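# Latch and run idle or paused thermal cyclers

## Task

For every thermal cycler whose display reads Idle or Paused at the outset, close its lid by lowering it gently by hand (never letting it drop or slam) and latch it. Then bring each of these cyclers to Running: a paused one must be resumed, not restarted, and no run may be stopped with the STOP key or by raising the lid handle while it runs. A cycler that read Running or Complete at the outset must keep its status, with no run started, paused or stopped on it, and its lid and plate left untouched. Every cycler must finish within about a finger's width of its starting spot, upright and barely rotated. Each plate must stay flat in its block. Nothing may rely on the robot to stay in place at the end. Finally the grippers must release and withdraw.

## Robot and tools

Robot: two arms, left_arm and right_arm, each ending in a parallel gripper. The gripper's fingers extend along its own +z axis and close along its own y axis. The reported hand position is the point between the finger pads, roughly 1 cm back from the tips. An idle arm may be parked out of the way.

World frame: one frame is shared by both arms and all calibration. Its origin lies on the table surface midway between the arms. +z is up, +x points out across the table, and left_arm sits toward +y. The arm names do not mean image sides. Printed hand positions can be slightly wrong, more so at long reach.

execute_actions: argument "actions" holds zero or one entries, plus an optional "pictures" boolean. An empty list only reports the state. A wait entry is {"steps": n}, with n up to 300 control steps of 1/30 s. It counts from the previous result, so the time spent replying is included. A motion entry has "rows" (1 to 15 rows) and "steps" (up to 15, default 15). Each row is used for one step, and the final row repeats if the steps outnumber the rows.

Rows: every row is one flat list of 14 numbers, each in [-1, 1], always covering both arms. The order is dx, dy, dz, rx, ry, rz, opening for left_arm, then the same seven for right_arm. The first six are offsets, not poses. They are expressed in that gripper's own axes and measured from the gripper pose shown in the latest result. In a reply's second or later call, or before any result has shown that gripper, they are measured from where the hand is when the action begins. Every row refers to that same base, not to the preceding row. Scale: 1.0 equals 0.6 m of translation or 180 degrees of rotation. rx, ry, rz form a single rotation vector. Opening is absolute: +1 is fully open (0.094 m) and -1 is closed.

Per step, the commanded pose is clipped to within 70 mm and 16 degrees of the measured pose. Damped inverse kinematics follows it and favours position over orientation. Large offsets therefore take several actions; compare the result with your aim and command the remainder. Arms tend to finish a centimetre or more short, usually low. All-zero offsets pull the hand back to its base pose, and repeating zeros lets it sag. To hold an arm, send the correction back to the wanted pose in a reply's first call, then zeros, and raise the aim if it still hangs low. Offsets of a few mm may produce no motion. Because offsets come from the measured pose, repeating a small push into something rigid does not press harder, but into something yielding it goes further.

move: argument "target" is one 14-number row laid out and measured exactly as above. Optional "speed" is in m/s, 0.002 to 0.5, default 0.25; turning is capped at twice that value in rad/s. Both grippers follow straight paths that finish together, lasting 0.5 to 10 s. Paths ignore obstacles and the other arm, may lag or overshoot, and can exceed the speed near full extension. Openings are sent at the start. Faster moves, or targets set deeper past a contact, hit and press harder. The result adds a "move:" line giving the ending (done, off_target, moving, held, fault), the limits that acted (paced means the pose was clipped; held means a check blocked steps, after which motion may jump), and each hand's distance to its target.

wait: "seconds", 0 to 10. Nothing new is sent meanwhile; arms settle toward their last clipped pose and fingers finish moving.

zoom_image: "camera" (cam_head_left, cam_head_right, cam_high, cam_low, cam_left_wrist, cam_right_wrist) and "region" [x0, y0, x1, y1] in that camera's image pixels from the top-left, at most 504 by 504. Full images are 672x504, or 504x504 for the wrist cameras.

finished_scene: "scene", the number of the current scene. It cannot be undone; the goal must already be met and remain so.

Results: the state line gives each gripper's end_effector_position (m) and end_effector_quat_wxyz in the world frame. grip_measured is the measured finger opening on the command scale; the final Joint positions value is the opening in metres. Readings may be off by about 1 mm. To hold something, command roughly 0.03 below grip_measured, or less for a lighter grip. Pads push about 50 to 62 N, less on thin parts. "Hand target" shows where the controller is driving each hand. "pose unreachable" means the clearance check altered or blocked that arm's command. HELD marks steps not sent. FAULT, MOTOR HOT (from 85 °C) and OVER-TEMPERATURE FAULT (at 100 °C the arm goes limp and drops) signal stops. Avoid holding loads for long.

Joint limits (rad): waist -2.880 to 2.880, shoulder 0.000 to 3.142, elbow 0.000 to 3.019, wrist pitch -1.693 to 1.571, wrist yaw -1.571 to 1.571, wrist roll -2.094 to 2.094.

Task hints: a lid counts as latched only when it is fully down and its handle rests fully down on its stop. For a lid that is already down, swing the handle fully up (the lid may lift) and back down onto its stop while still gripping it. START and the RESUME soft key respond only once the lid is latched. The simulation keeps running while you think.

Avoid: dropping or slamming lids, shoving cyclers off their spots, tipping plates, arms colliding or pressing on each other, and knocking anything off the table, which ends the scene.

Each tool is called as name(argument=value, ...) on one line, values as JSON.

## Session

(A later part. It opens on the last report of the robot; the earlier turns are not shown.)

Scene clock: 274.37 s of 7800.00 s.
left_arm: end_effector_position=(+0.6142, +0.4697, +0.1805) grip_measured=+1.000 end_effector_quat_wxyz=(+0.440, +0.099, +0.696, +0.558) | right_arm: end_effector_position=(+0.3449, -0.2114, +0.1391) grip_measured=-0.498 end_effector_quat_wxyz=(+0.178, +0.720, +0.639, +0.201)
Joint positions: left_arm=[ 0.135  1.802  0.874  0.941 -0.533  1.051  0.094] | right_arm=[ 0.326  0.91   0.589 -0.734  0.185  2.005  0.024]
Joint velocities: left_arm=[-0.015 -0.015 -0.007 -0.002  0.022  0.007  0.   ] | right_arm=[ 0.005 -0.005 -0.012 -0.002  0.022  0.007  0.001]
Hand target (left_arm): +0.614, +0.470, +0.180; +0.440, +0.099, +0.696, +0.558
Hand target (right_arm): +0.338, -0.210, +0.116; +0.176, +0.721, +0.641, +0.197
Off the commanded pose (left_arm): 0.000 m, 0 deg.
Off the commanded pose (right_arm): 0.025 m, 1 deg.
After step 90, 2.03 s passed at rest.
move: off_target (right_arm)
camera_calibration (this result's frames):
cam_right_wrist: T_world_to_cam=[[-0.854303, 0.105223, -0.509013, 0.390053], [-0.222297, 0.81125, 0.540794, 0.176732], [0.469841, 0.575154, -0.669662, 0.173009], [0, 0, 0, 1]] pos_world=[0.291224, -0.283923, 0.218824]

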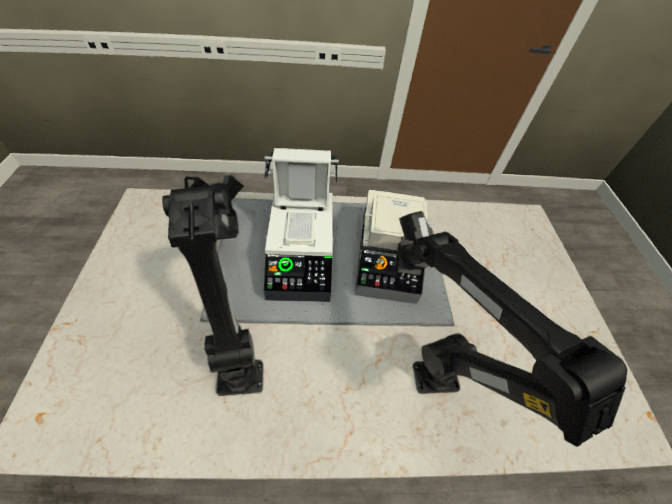

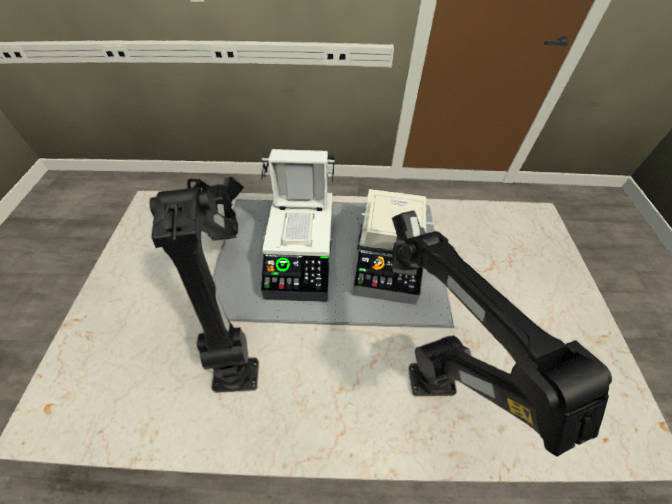

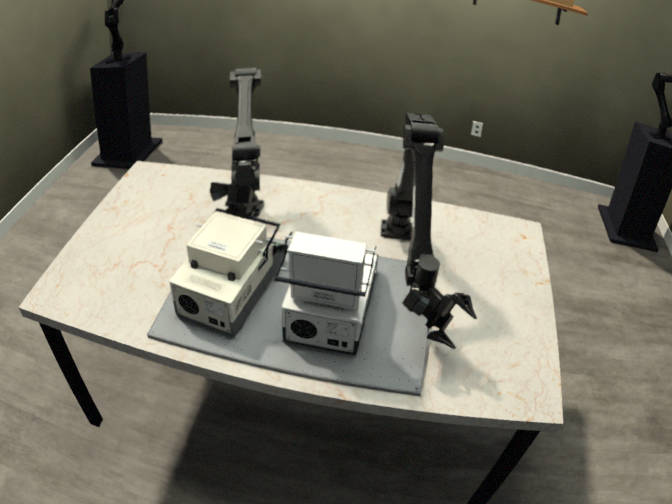

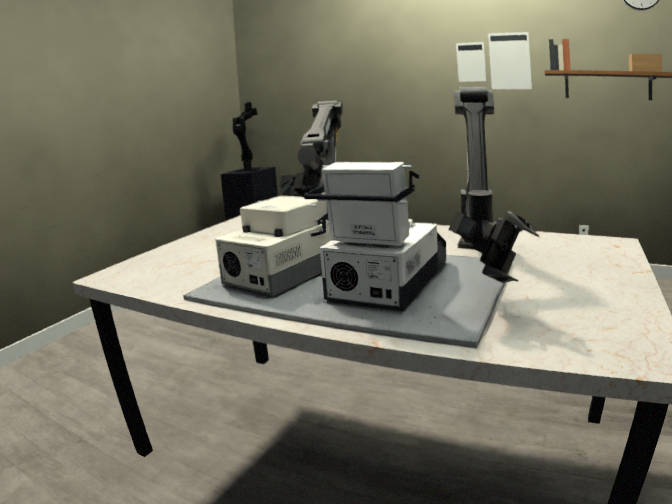

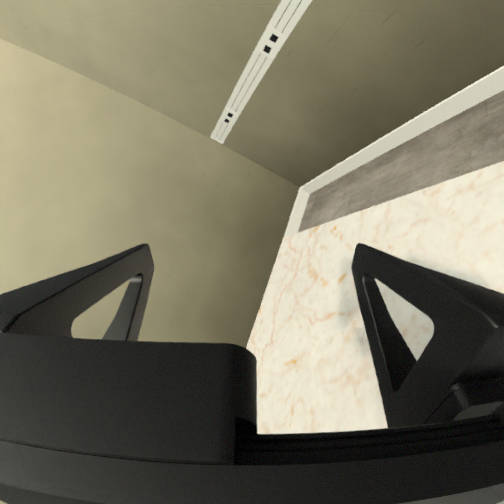

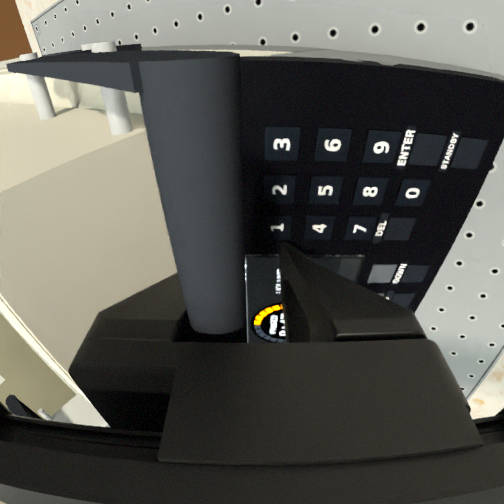

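move(target=[0,0,0,0,0,0,1,0,0.02,-0.055,-0.05,0,0,-0.5], speed=0.04)

move(target=[0,0,0,0,0,0,1,0,0.13,-0.05,0,0,0,-0.6], speed=0.04)

move(target=[0,0,0,0,0,0,1,0,0.11,0.02,0,0,0,-0.6], speed=0.04)

zoom_image(camera="cam_high", region=[150, 130, 350, 300])

Scene clock: 291.53 s of 7800.00 s.
left_arm: end_effector_position=(+0.6142, +0.4697, +0.1805) grip_measured=+1.000 end_effector_quat_wxyz=(+0.440, +0.099, +0.696, +0.558) | right_arm: end_effector_position=(+0.3439, -0.2113, +0.1426) grip_measured=-0.497 end_effector_quat_wxyz=(+0.190, +0.719, +0.635, +0.209)
Joint positions: left_arm=[ 0.135  1.802  0.874  0.941 -0.533  1.051  0.094] | right_arm=[ 0.339  0.89   0.579 -0.723  0.207  2.014  0.024]
Joint velocities: left_arm=[-0.005  0.005  0.007 -0.012  0.051 -0.022  0.   ] | right_arm=[ 0.005  0.005 -0.012  0.022  0.066 -0.037  0.   ]
Hand target (left_arm): +0.614, +0.470, +0.180; +0.440, +0.099, +0.696, +0.558
Hand target (right_arm): +0.340, -0.213, +0.171; +0.230, +0.707, +0.620, +0.251
Off the commanded pose (left_arm): 0.000 m, 0 deg.
Off the commanded pose (right_arm): 0.031 m, 7 deg.
After step 90, 11.97 s passed at rest.
move: off_target (right_arm)
camera_calibration (this result's frames):
cam_right_wrist: T_world_to_cam=[[-0.839411, 0.107566, -0.532747, 0.389694], [-0.231975, 0.81554, 0.530172, 0.180328], [0.491505, 0.568616, -0.65962, 0.165552], [0, 0, 0, 1]] pos_world=[0.287575, -0.283118, 0.221205]

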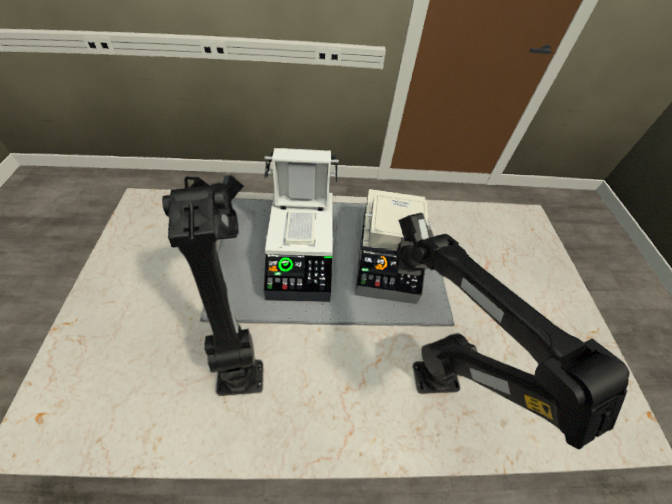

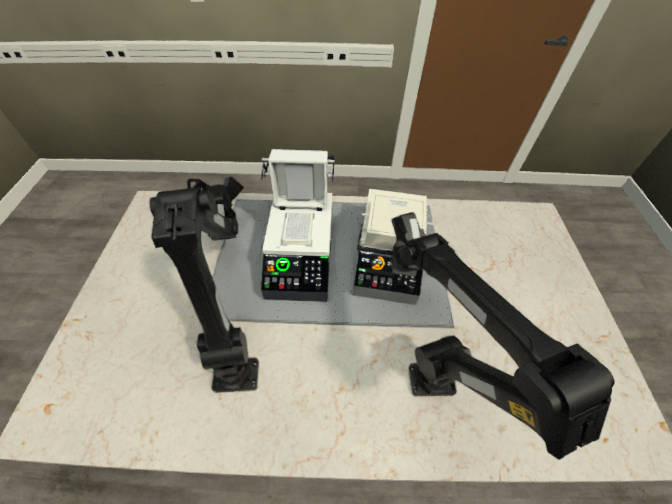

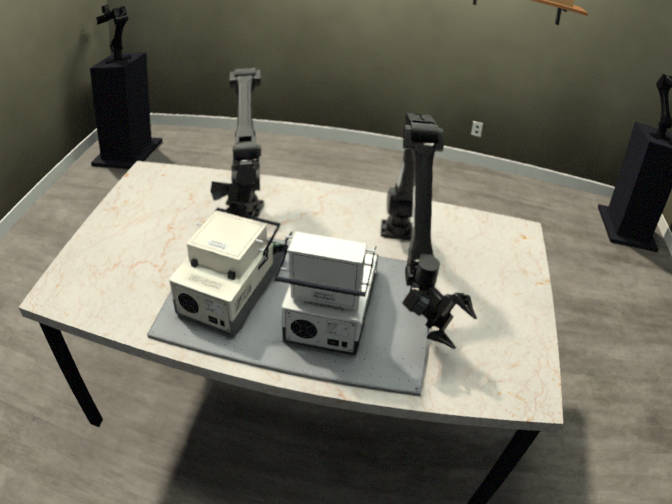

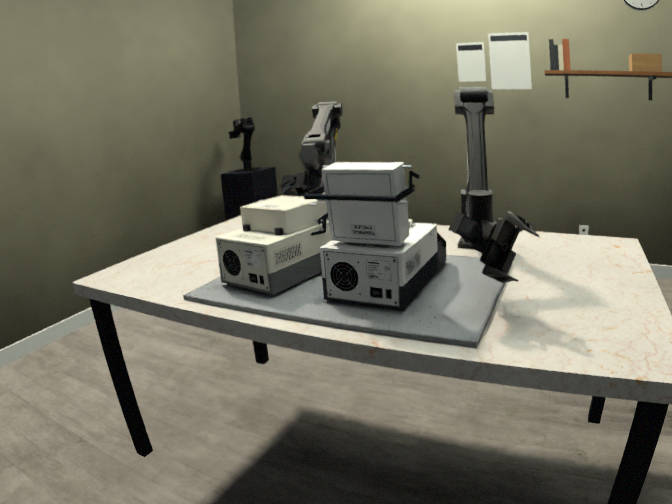

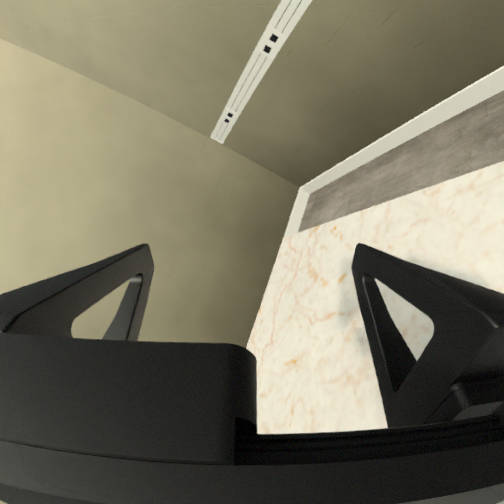

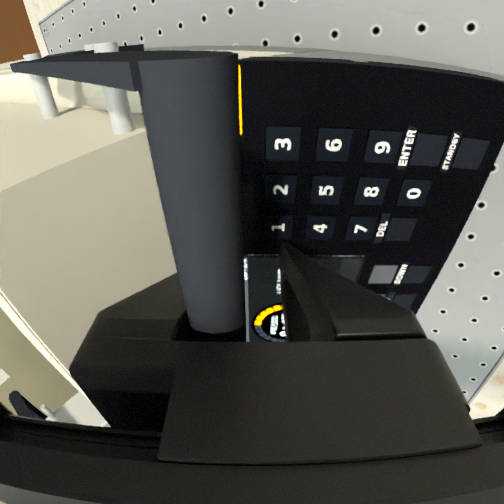

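Scene clock: 293.90 s of 7800.00 s.
left_arm: end_effector_position=(+0.6142, +0.4697, +0.1805) grip_measured=+1.000 end_effector_quat_wxyz=(+0.440, +0.099, +0.696, +0.558) | right_arm: end_effector_position=(+0.3495, -0.2216, +0.1597) grip_measured=-0.599 end_effector_quat_wxyz=(+0.157, +0.726, +0.649, +0.165)
Joint positions: left_arm=[ 0.135  1.802  0.874  0.941 -0.533  1.051  0.094] | right_arm=[ 0.274  0.945  0.69  -0.88   0.151  1.962  0.019]
Joint velocities: left_arm=[ 0.005 -0.015 -0.017  0.012 -0.066 -0.066  0.   ] | right_arm=[-0.005 -0.005 -0.002  0.002  0.022 -0.051 -0.   ]
Hand target (left_arm): +0.614, +0.470, +0.180; +0.440, +0.099, +0.696, +0.558
Hand target (right_arm): +0.387, -0.222, +0.211; +0.191, +0.719, +0.635, +0.208
Off the commanded pose (left_arm): 0.000 m, 0 deg.
Off the commanded pose (right_arm): 0.066 m, 7 deg.
move: off_target (right_arm)
camera_calibration (this result's frames):
cam_right_wrist: T_world_to_cam=[[-0.894839, 0.0947475, -0.436219, 0.405699], [-0.177698, 0.820841, 0.54281, 0.161088], [0.409496, 0.563243, -0.717684, 0.216649], [0, 0, 0, 1]] pos_world=[0.302944, -0.292693, 0.245019]

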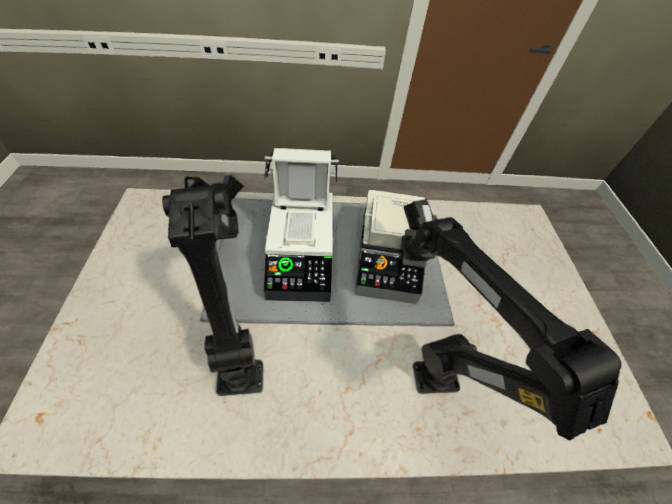

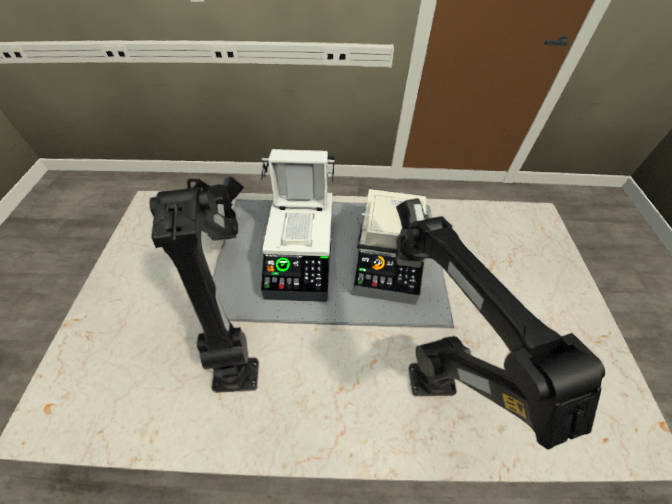

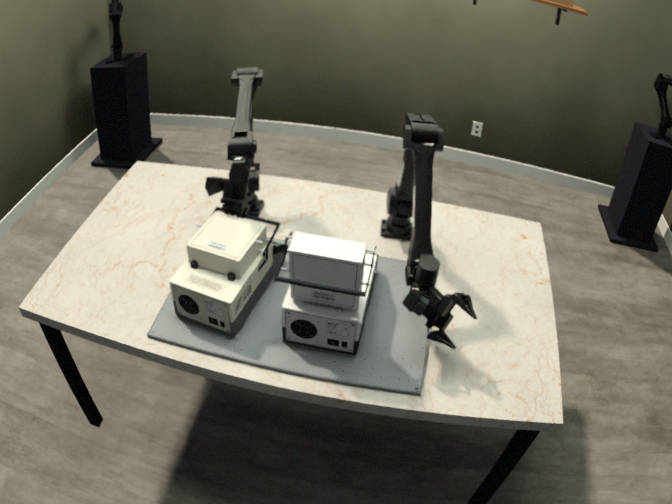

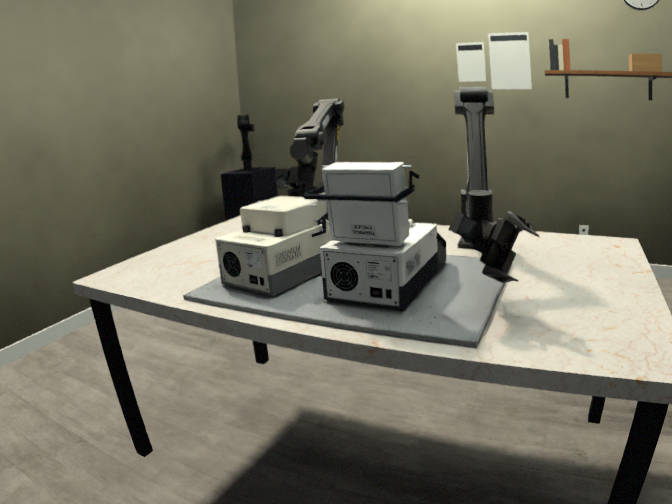

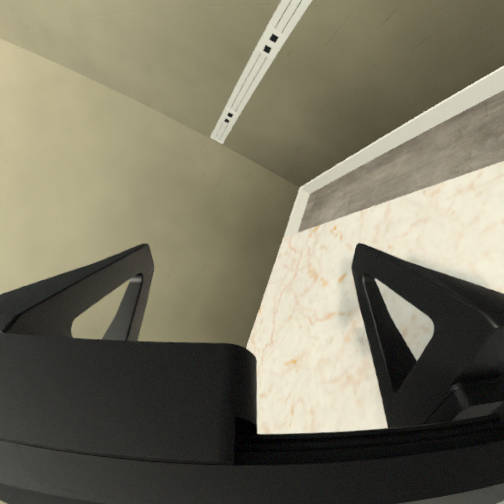

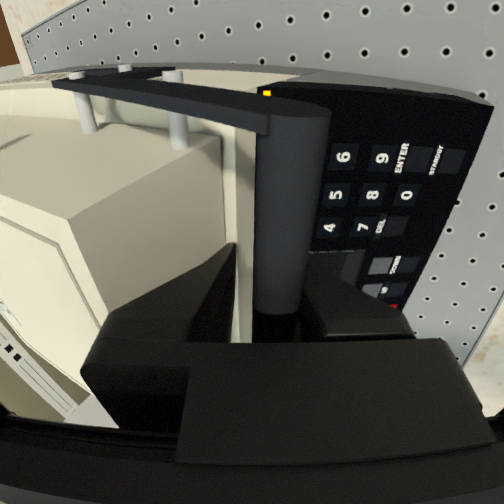

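Scene clock: 295.80 s of 7800.00 s.
left_arm: end_effector_position=(+0.6142, +0.4697, +0.1805) grip_measured=+1.000 end_effector_quat_wxyz=(+0.440, +0.099, +0.696, +0.558) | right_arm: end_effector_position=(+0.3492, -0.2225, +0.1553) grip_measured=-0.597 end_effector_quat_wxyz=(+0.118, +0.737, +0.652, +0.133)
Joint positions: left_arm=[ 0.135  1.802  0.874  0.941 -0.533  1.051  0.094] | right_arm=[ 0.245  1.006  0.739 -0.958  0.098  1.958  0.019]
Joint velocities: left_arm=[-0.005 -0.005 -0.022  0.012 -0.022  0.022  0.   ] | right_arm=[ 0.005 -0.024  0.012 -0.012  0.007 -0.051  0.001]
Hand target (left_arm): +0.614, +0.470, +0.180; +0.440, +0.099, +0.696, +0.558
Hand target (right_arm): +0.404, -0.230, +0.181; +0.159, +0.727, +0.647, +0.163
Off the commanded pose (left_arm): 0.000 m, 0 deg.
Off the commanded pose (right_arm): 0.069 m, 6 deg.
move: off_target (right_arm)
camera_calibration (this result's frames):
cam_right_wrist: T_world_to_cam=[[-0.933522, 0.107592, -0.341994, 0.405384], [-0.116181, 0.811646, 0.57248, 0.1361], [0.339172, 0.574156, -0.745189, 0.245345], [0, 0, 0, 1]] pos_world=[0.311034, -0.294947, 0.243552]

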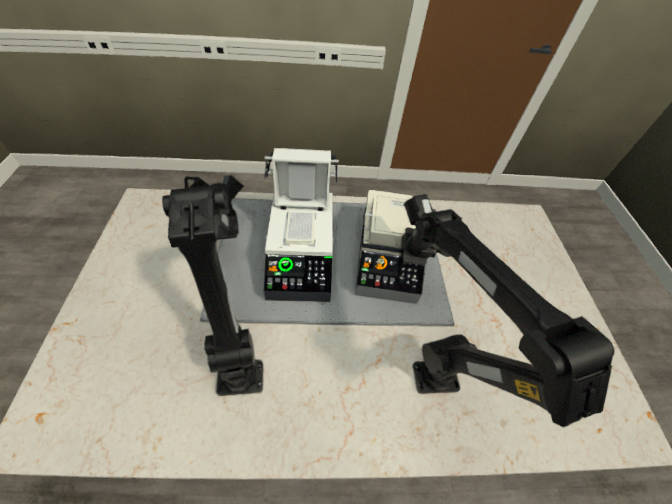

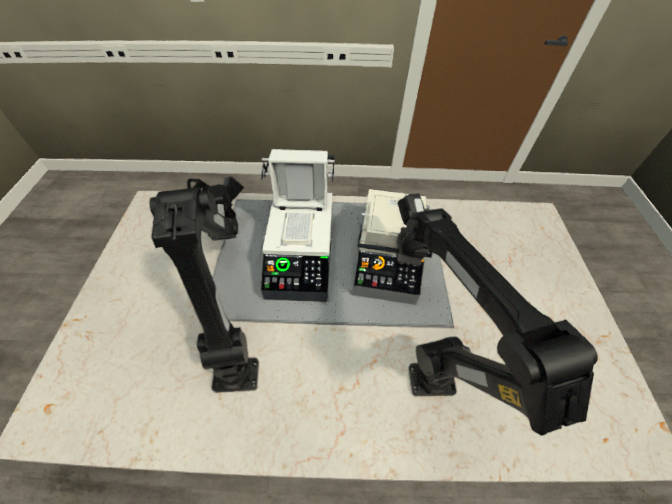

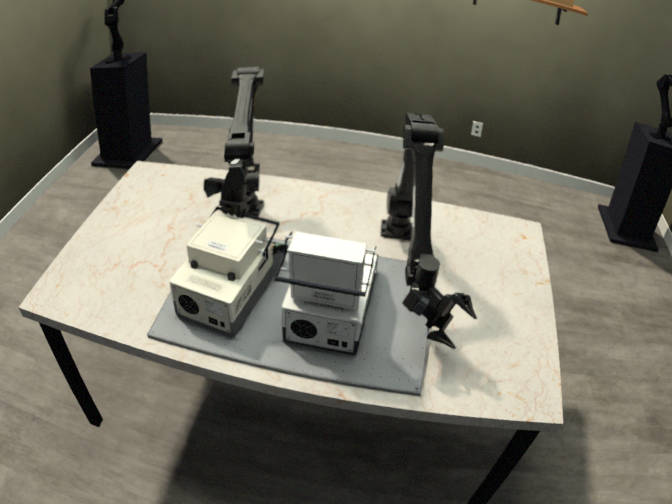

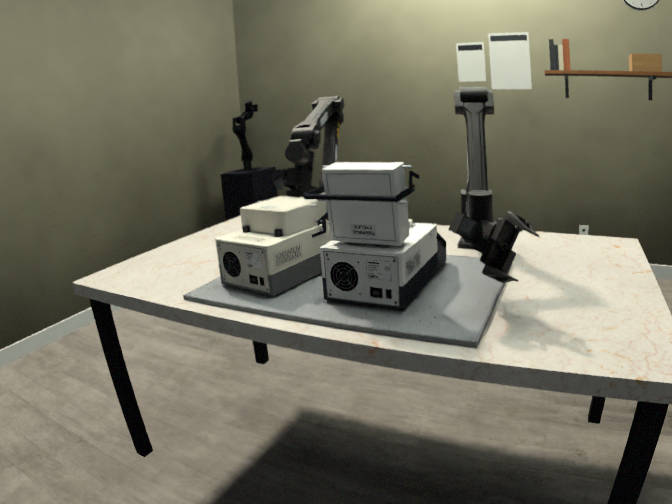

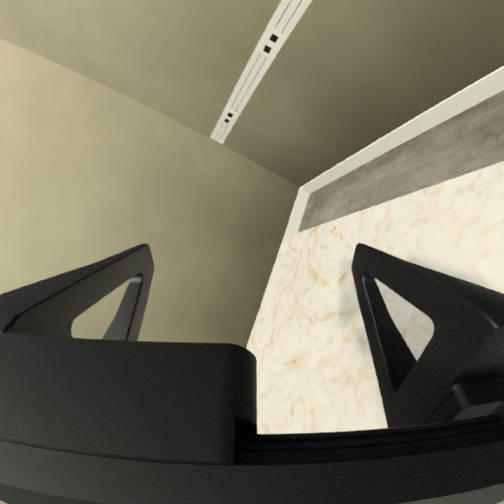

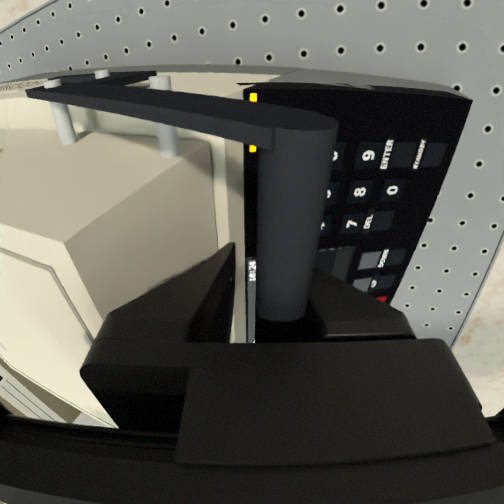

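Region (150, 130, 350, 300) of cam_high's 672x504 image, scaled by 2.520, with more detail than that image has; it fills the top 428 rows of this view, and the rest is white.

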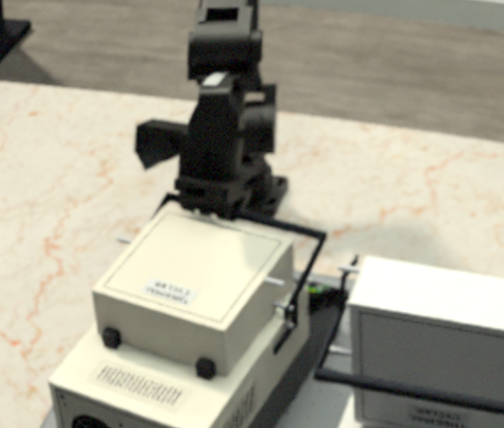

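move(target=[0,0,0,0,0,0,1,0,0.0,-0.07,-0.08,0,0,-0.5], speed=0.05)

Scene clock: 303.57 s of 7800.00 s.
left_arm: end_effector_position=(+0.6142, +0.4697, +0.1805) grip_measured=+1.000 end_effector_quat_wxyz=(+0.440, +0.099, +0.696, +0.558) | right_arm: end_effector_position=(+0.3319, -0.2264, +0.1927) grip_measured=-0.502 end_effector_quat_wxyz=(+0.205, +0.716, +0.635, +0.202)
Joint positions: left_arm=[ 0.135  1.802  0.874  0.941 -0.533  1.051  0.094] | right_arm=[ 0.32   0.793  0.666 -0.901  0.23   1.984  0.023]
Joint velocities: left_arm=[-0.015 -0.005  0.022 -0.002  0.037 -0.022  0.   ] | right_arm=[-0.005  0.005  0.007 -0.007 -0.066  0.007 -0.001]
Hand target (left_arm): +0.614, +0.470, +0.180; +0.440, +0.099, +0.696, +0.558
Hand target (right_arm): +0.334, -0.223, +0.195; +0.209, +0.717, +0.629, +0.216
Off the commanded pose (left_arm): 0.000 m, 0 deg.
Off the commanded pose (right_arm): 0.005 m, 2 deg.
After step 90, 2.03 s passed at rest.
move: done
camera_calibration (this result's frames):
cam_right_wrist: T_world_to_cam=[[-0.833079, 0.0944601, -0.545028, 0.405246], [-0.233242, 0.83345, 0.500958, 0.173382], [0.501575, 0.544461, -0.672298, 0.206618], [0, 0, 0, 1]] pos_world=[0.274407, -0.29528, 0.272922]

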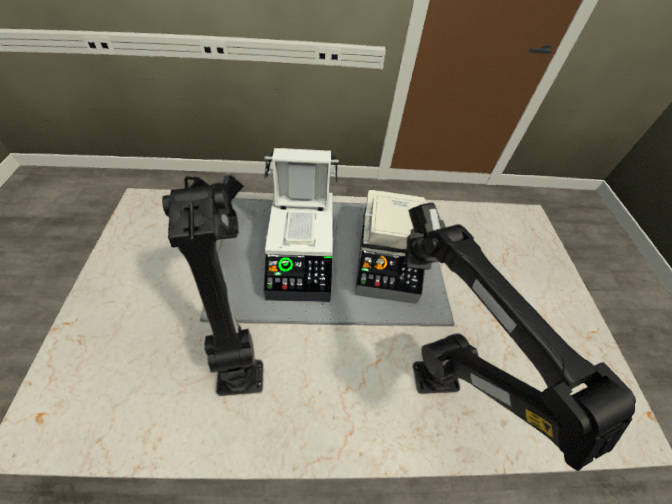

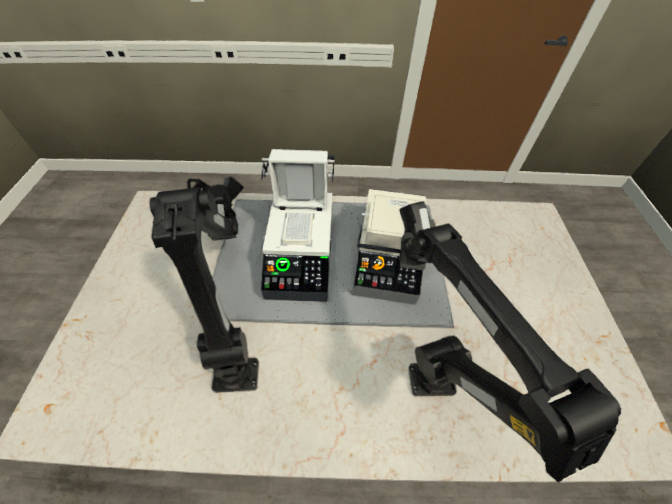

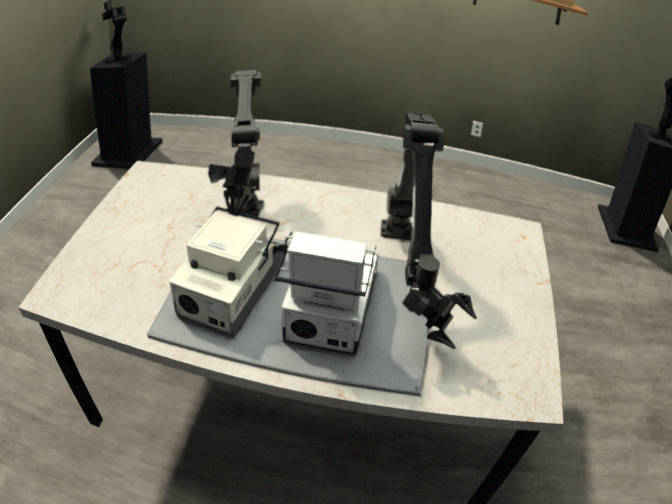

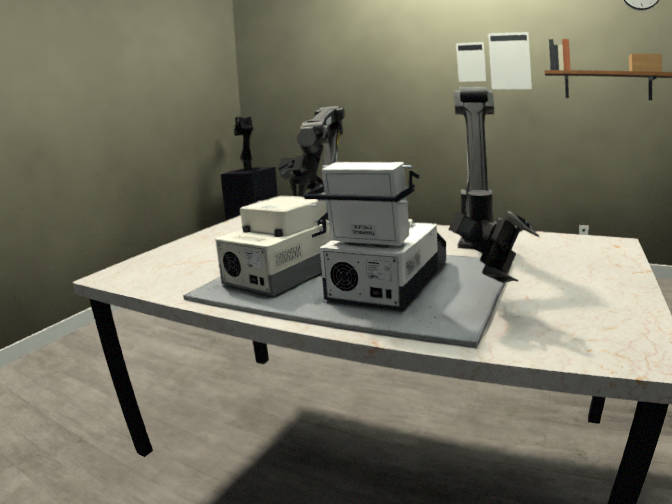

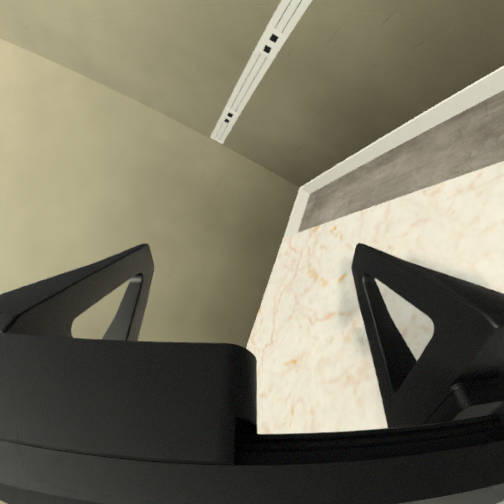

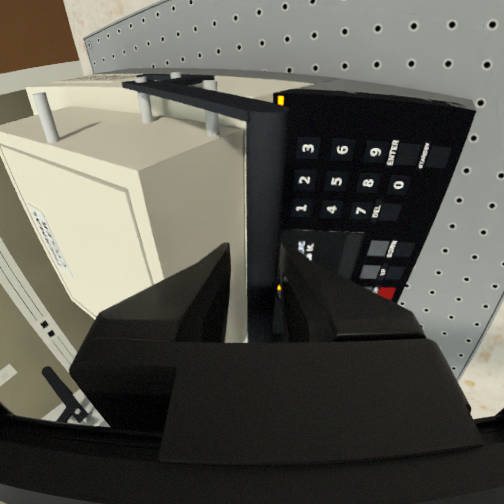

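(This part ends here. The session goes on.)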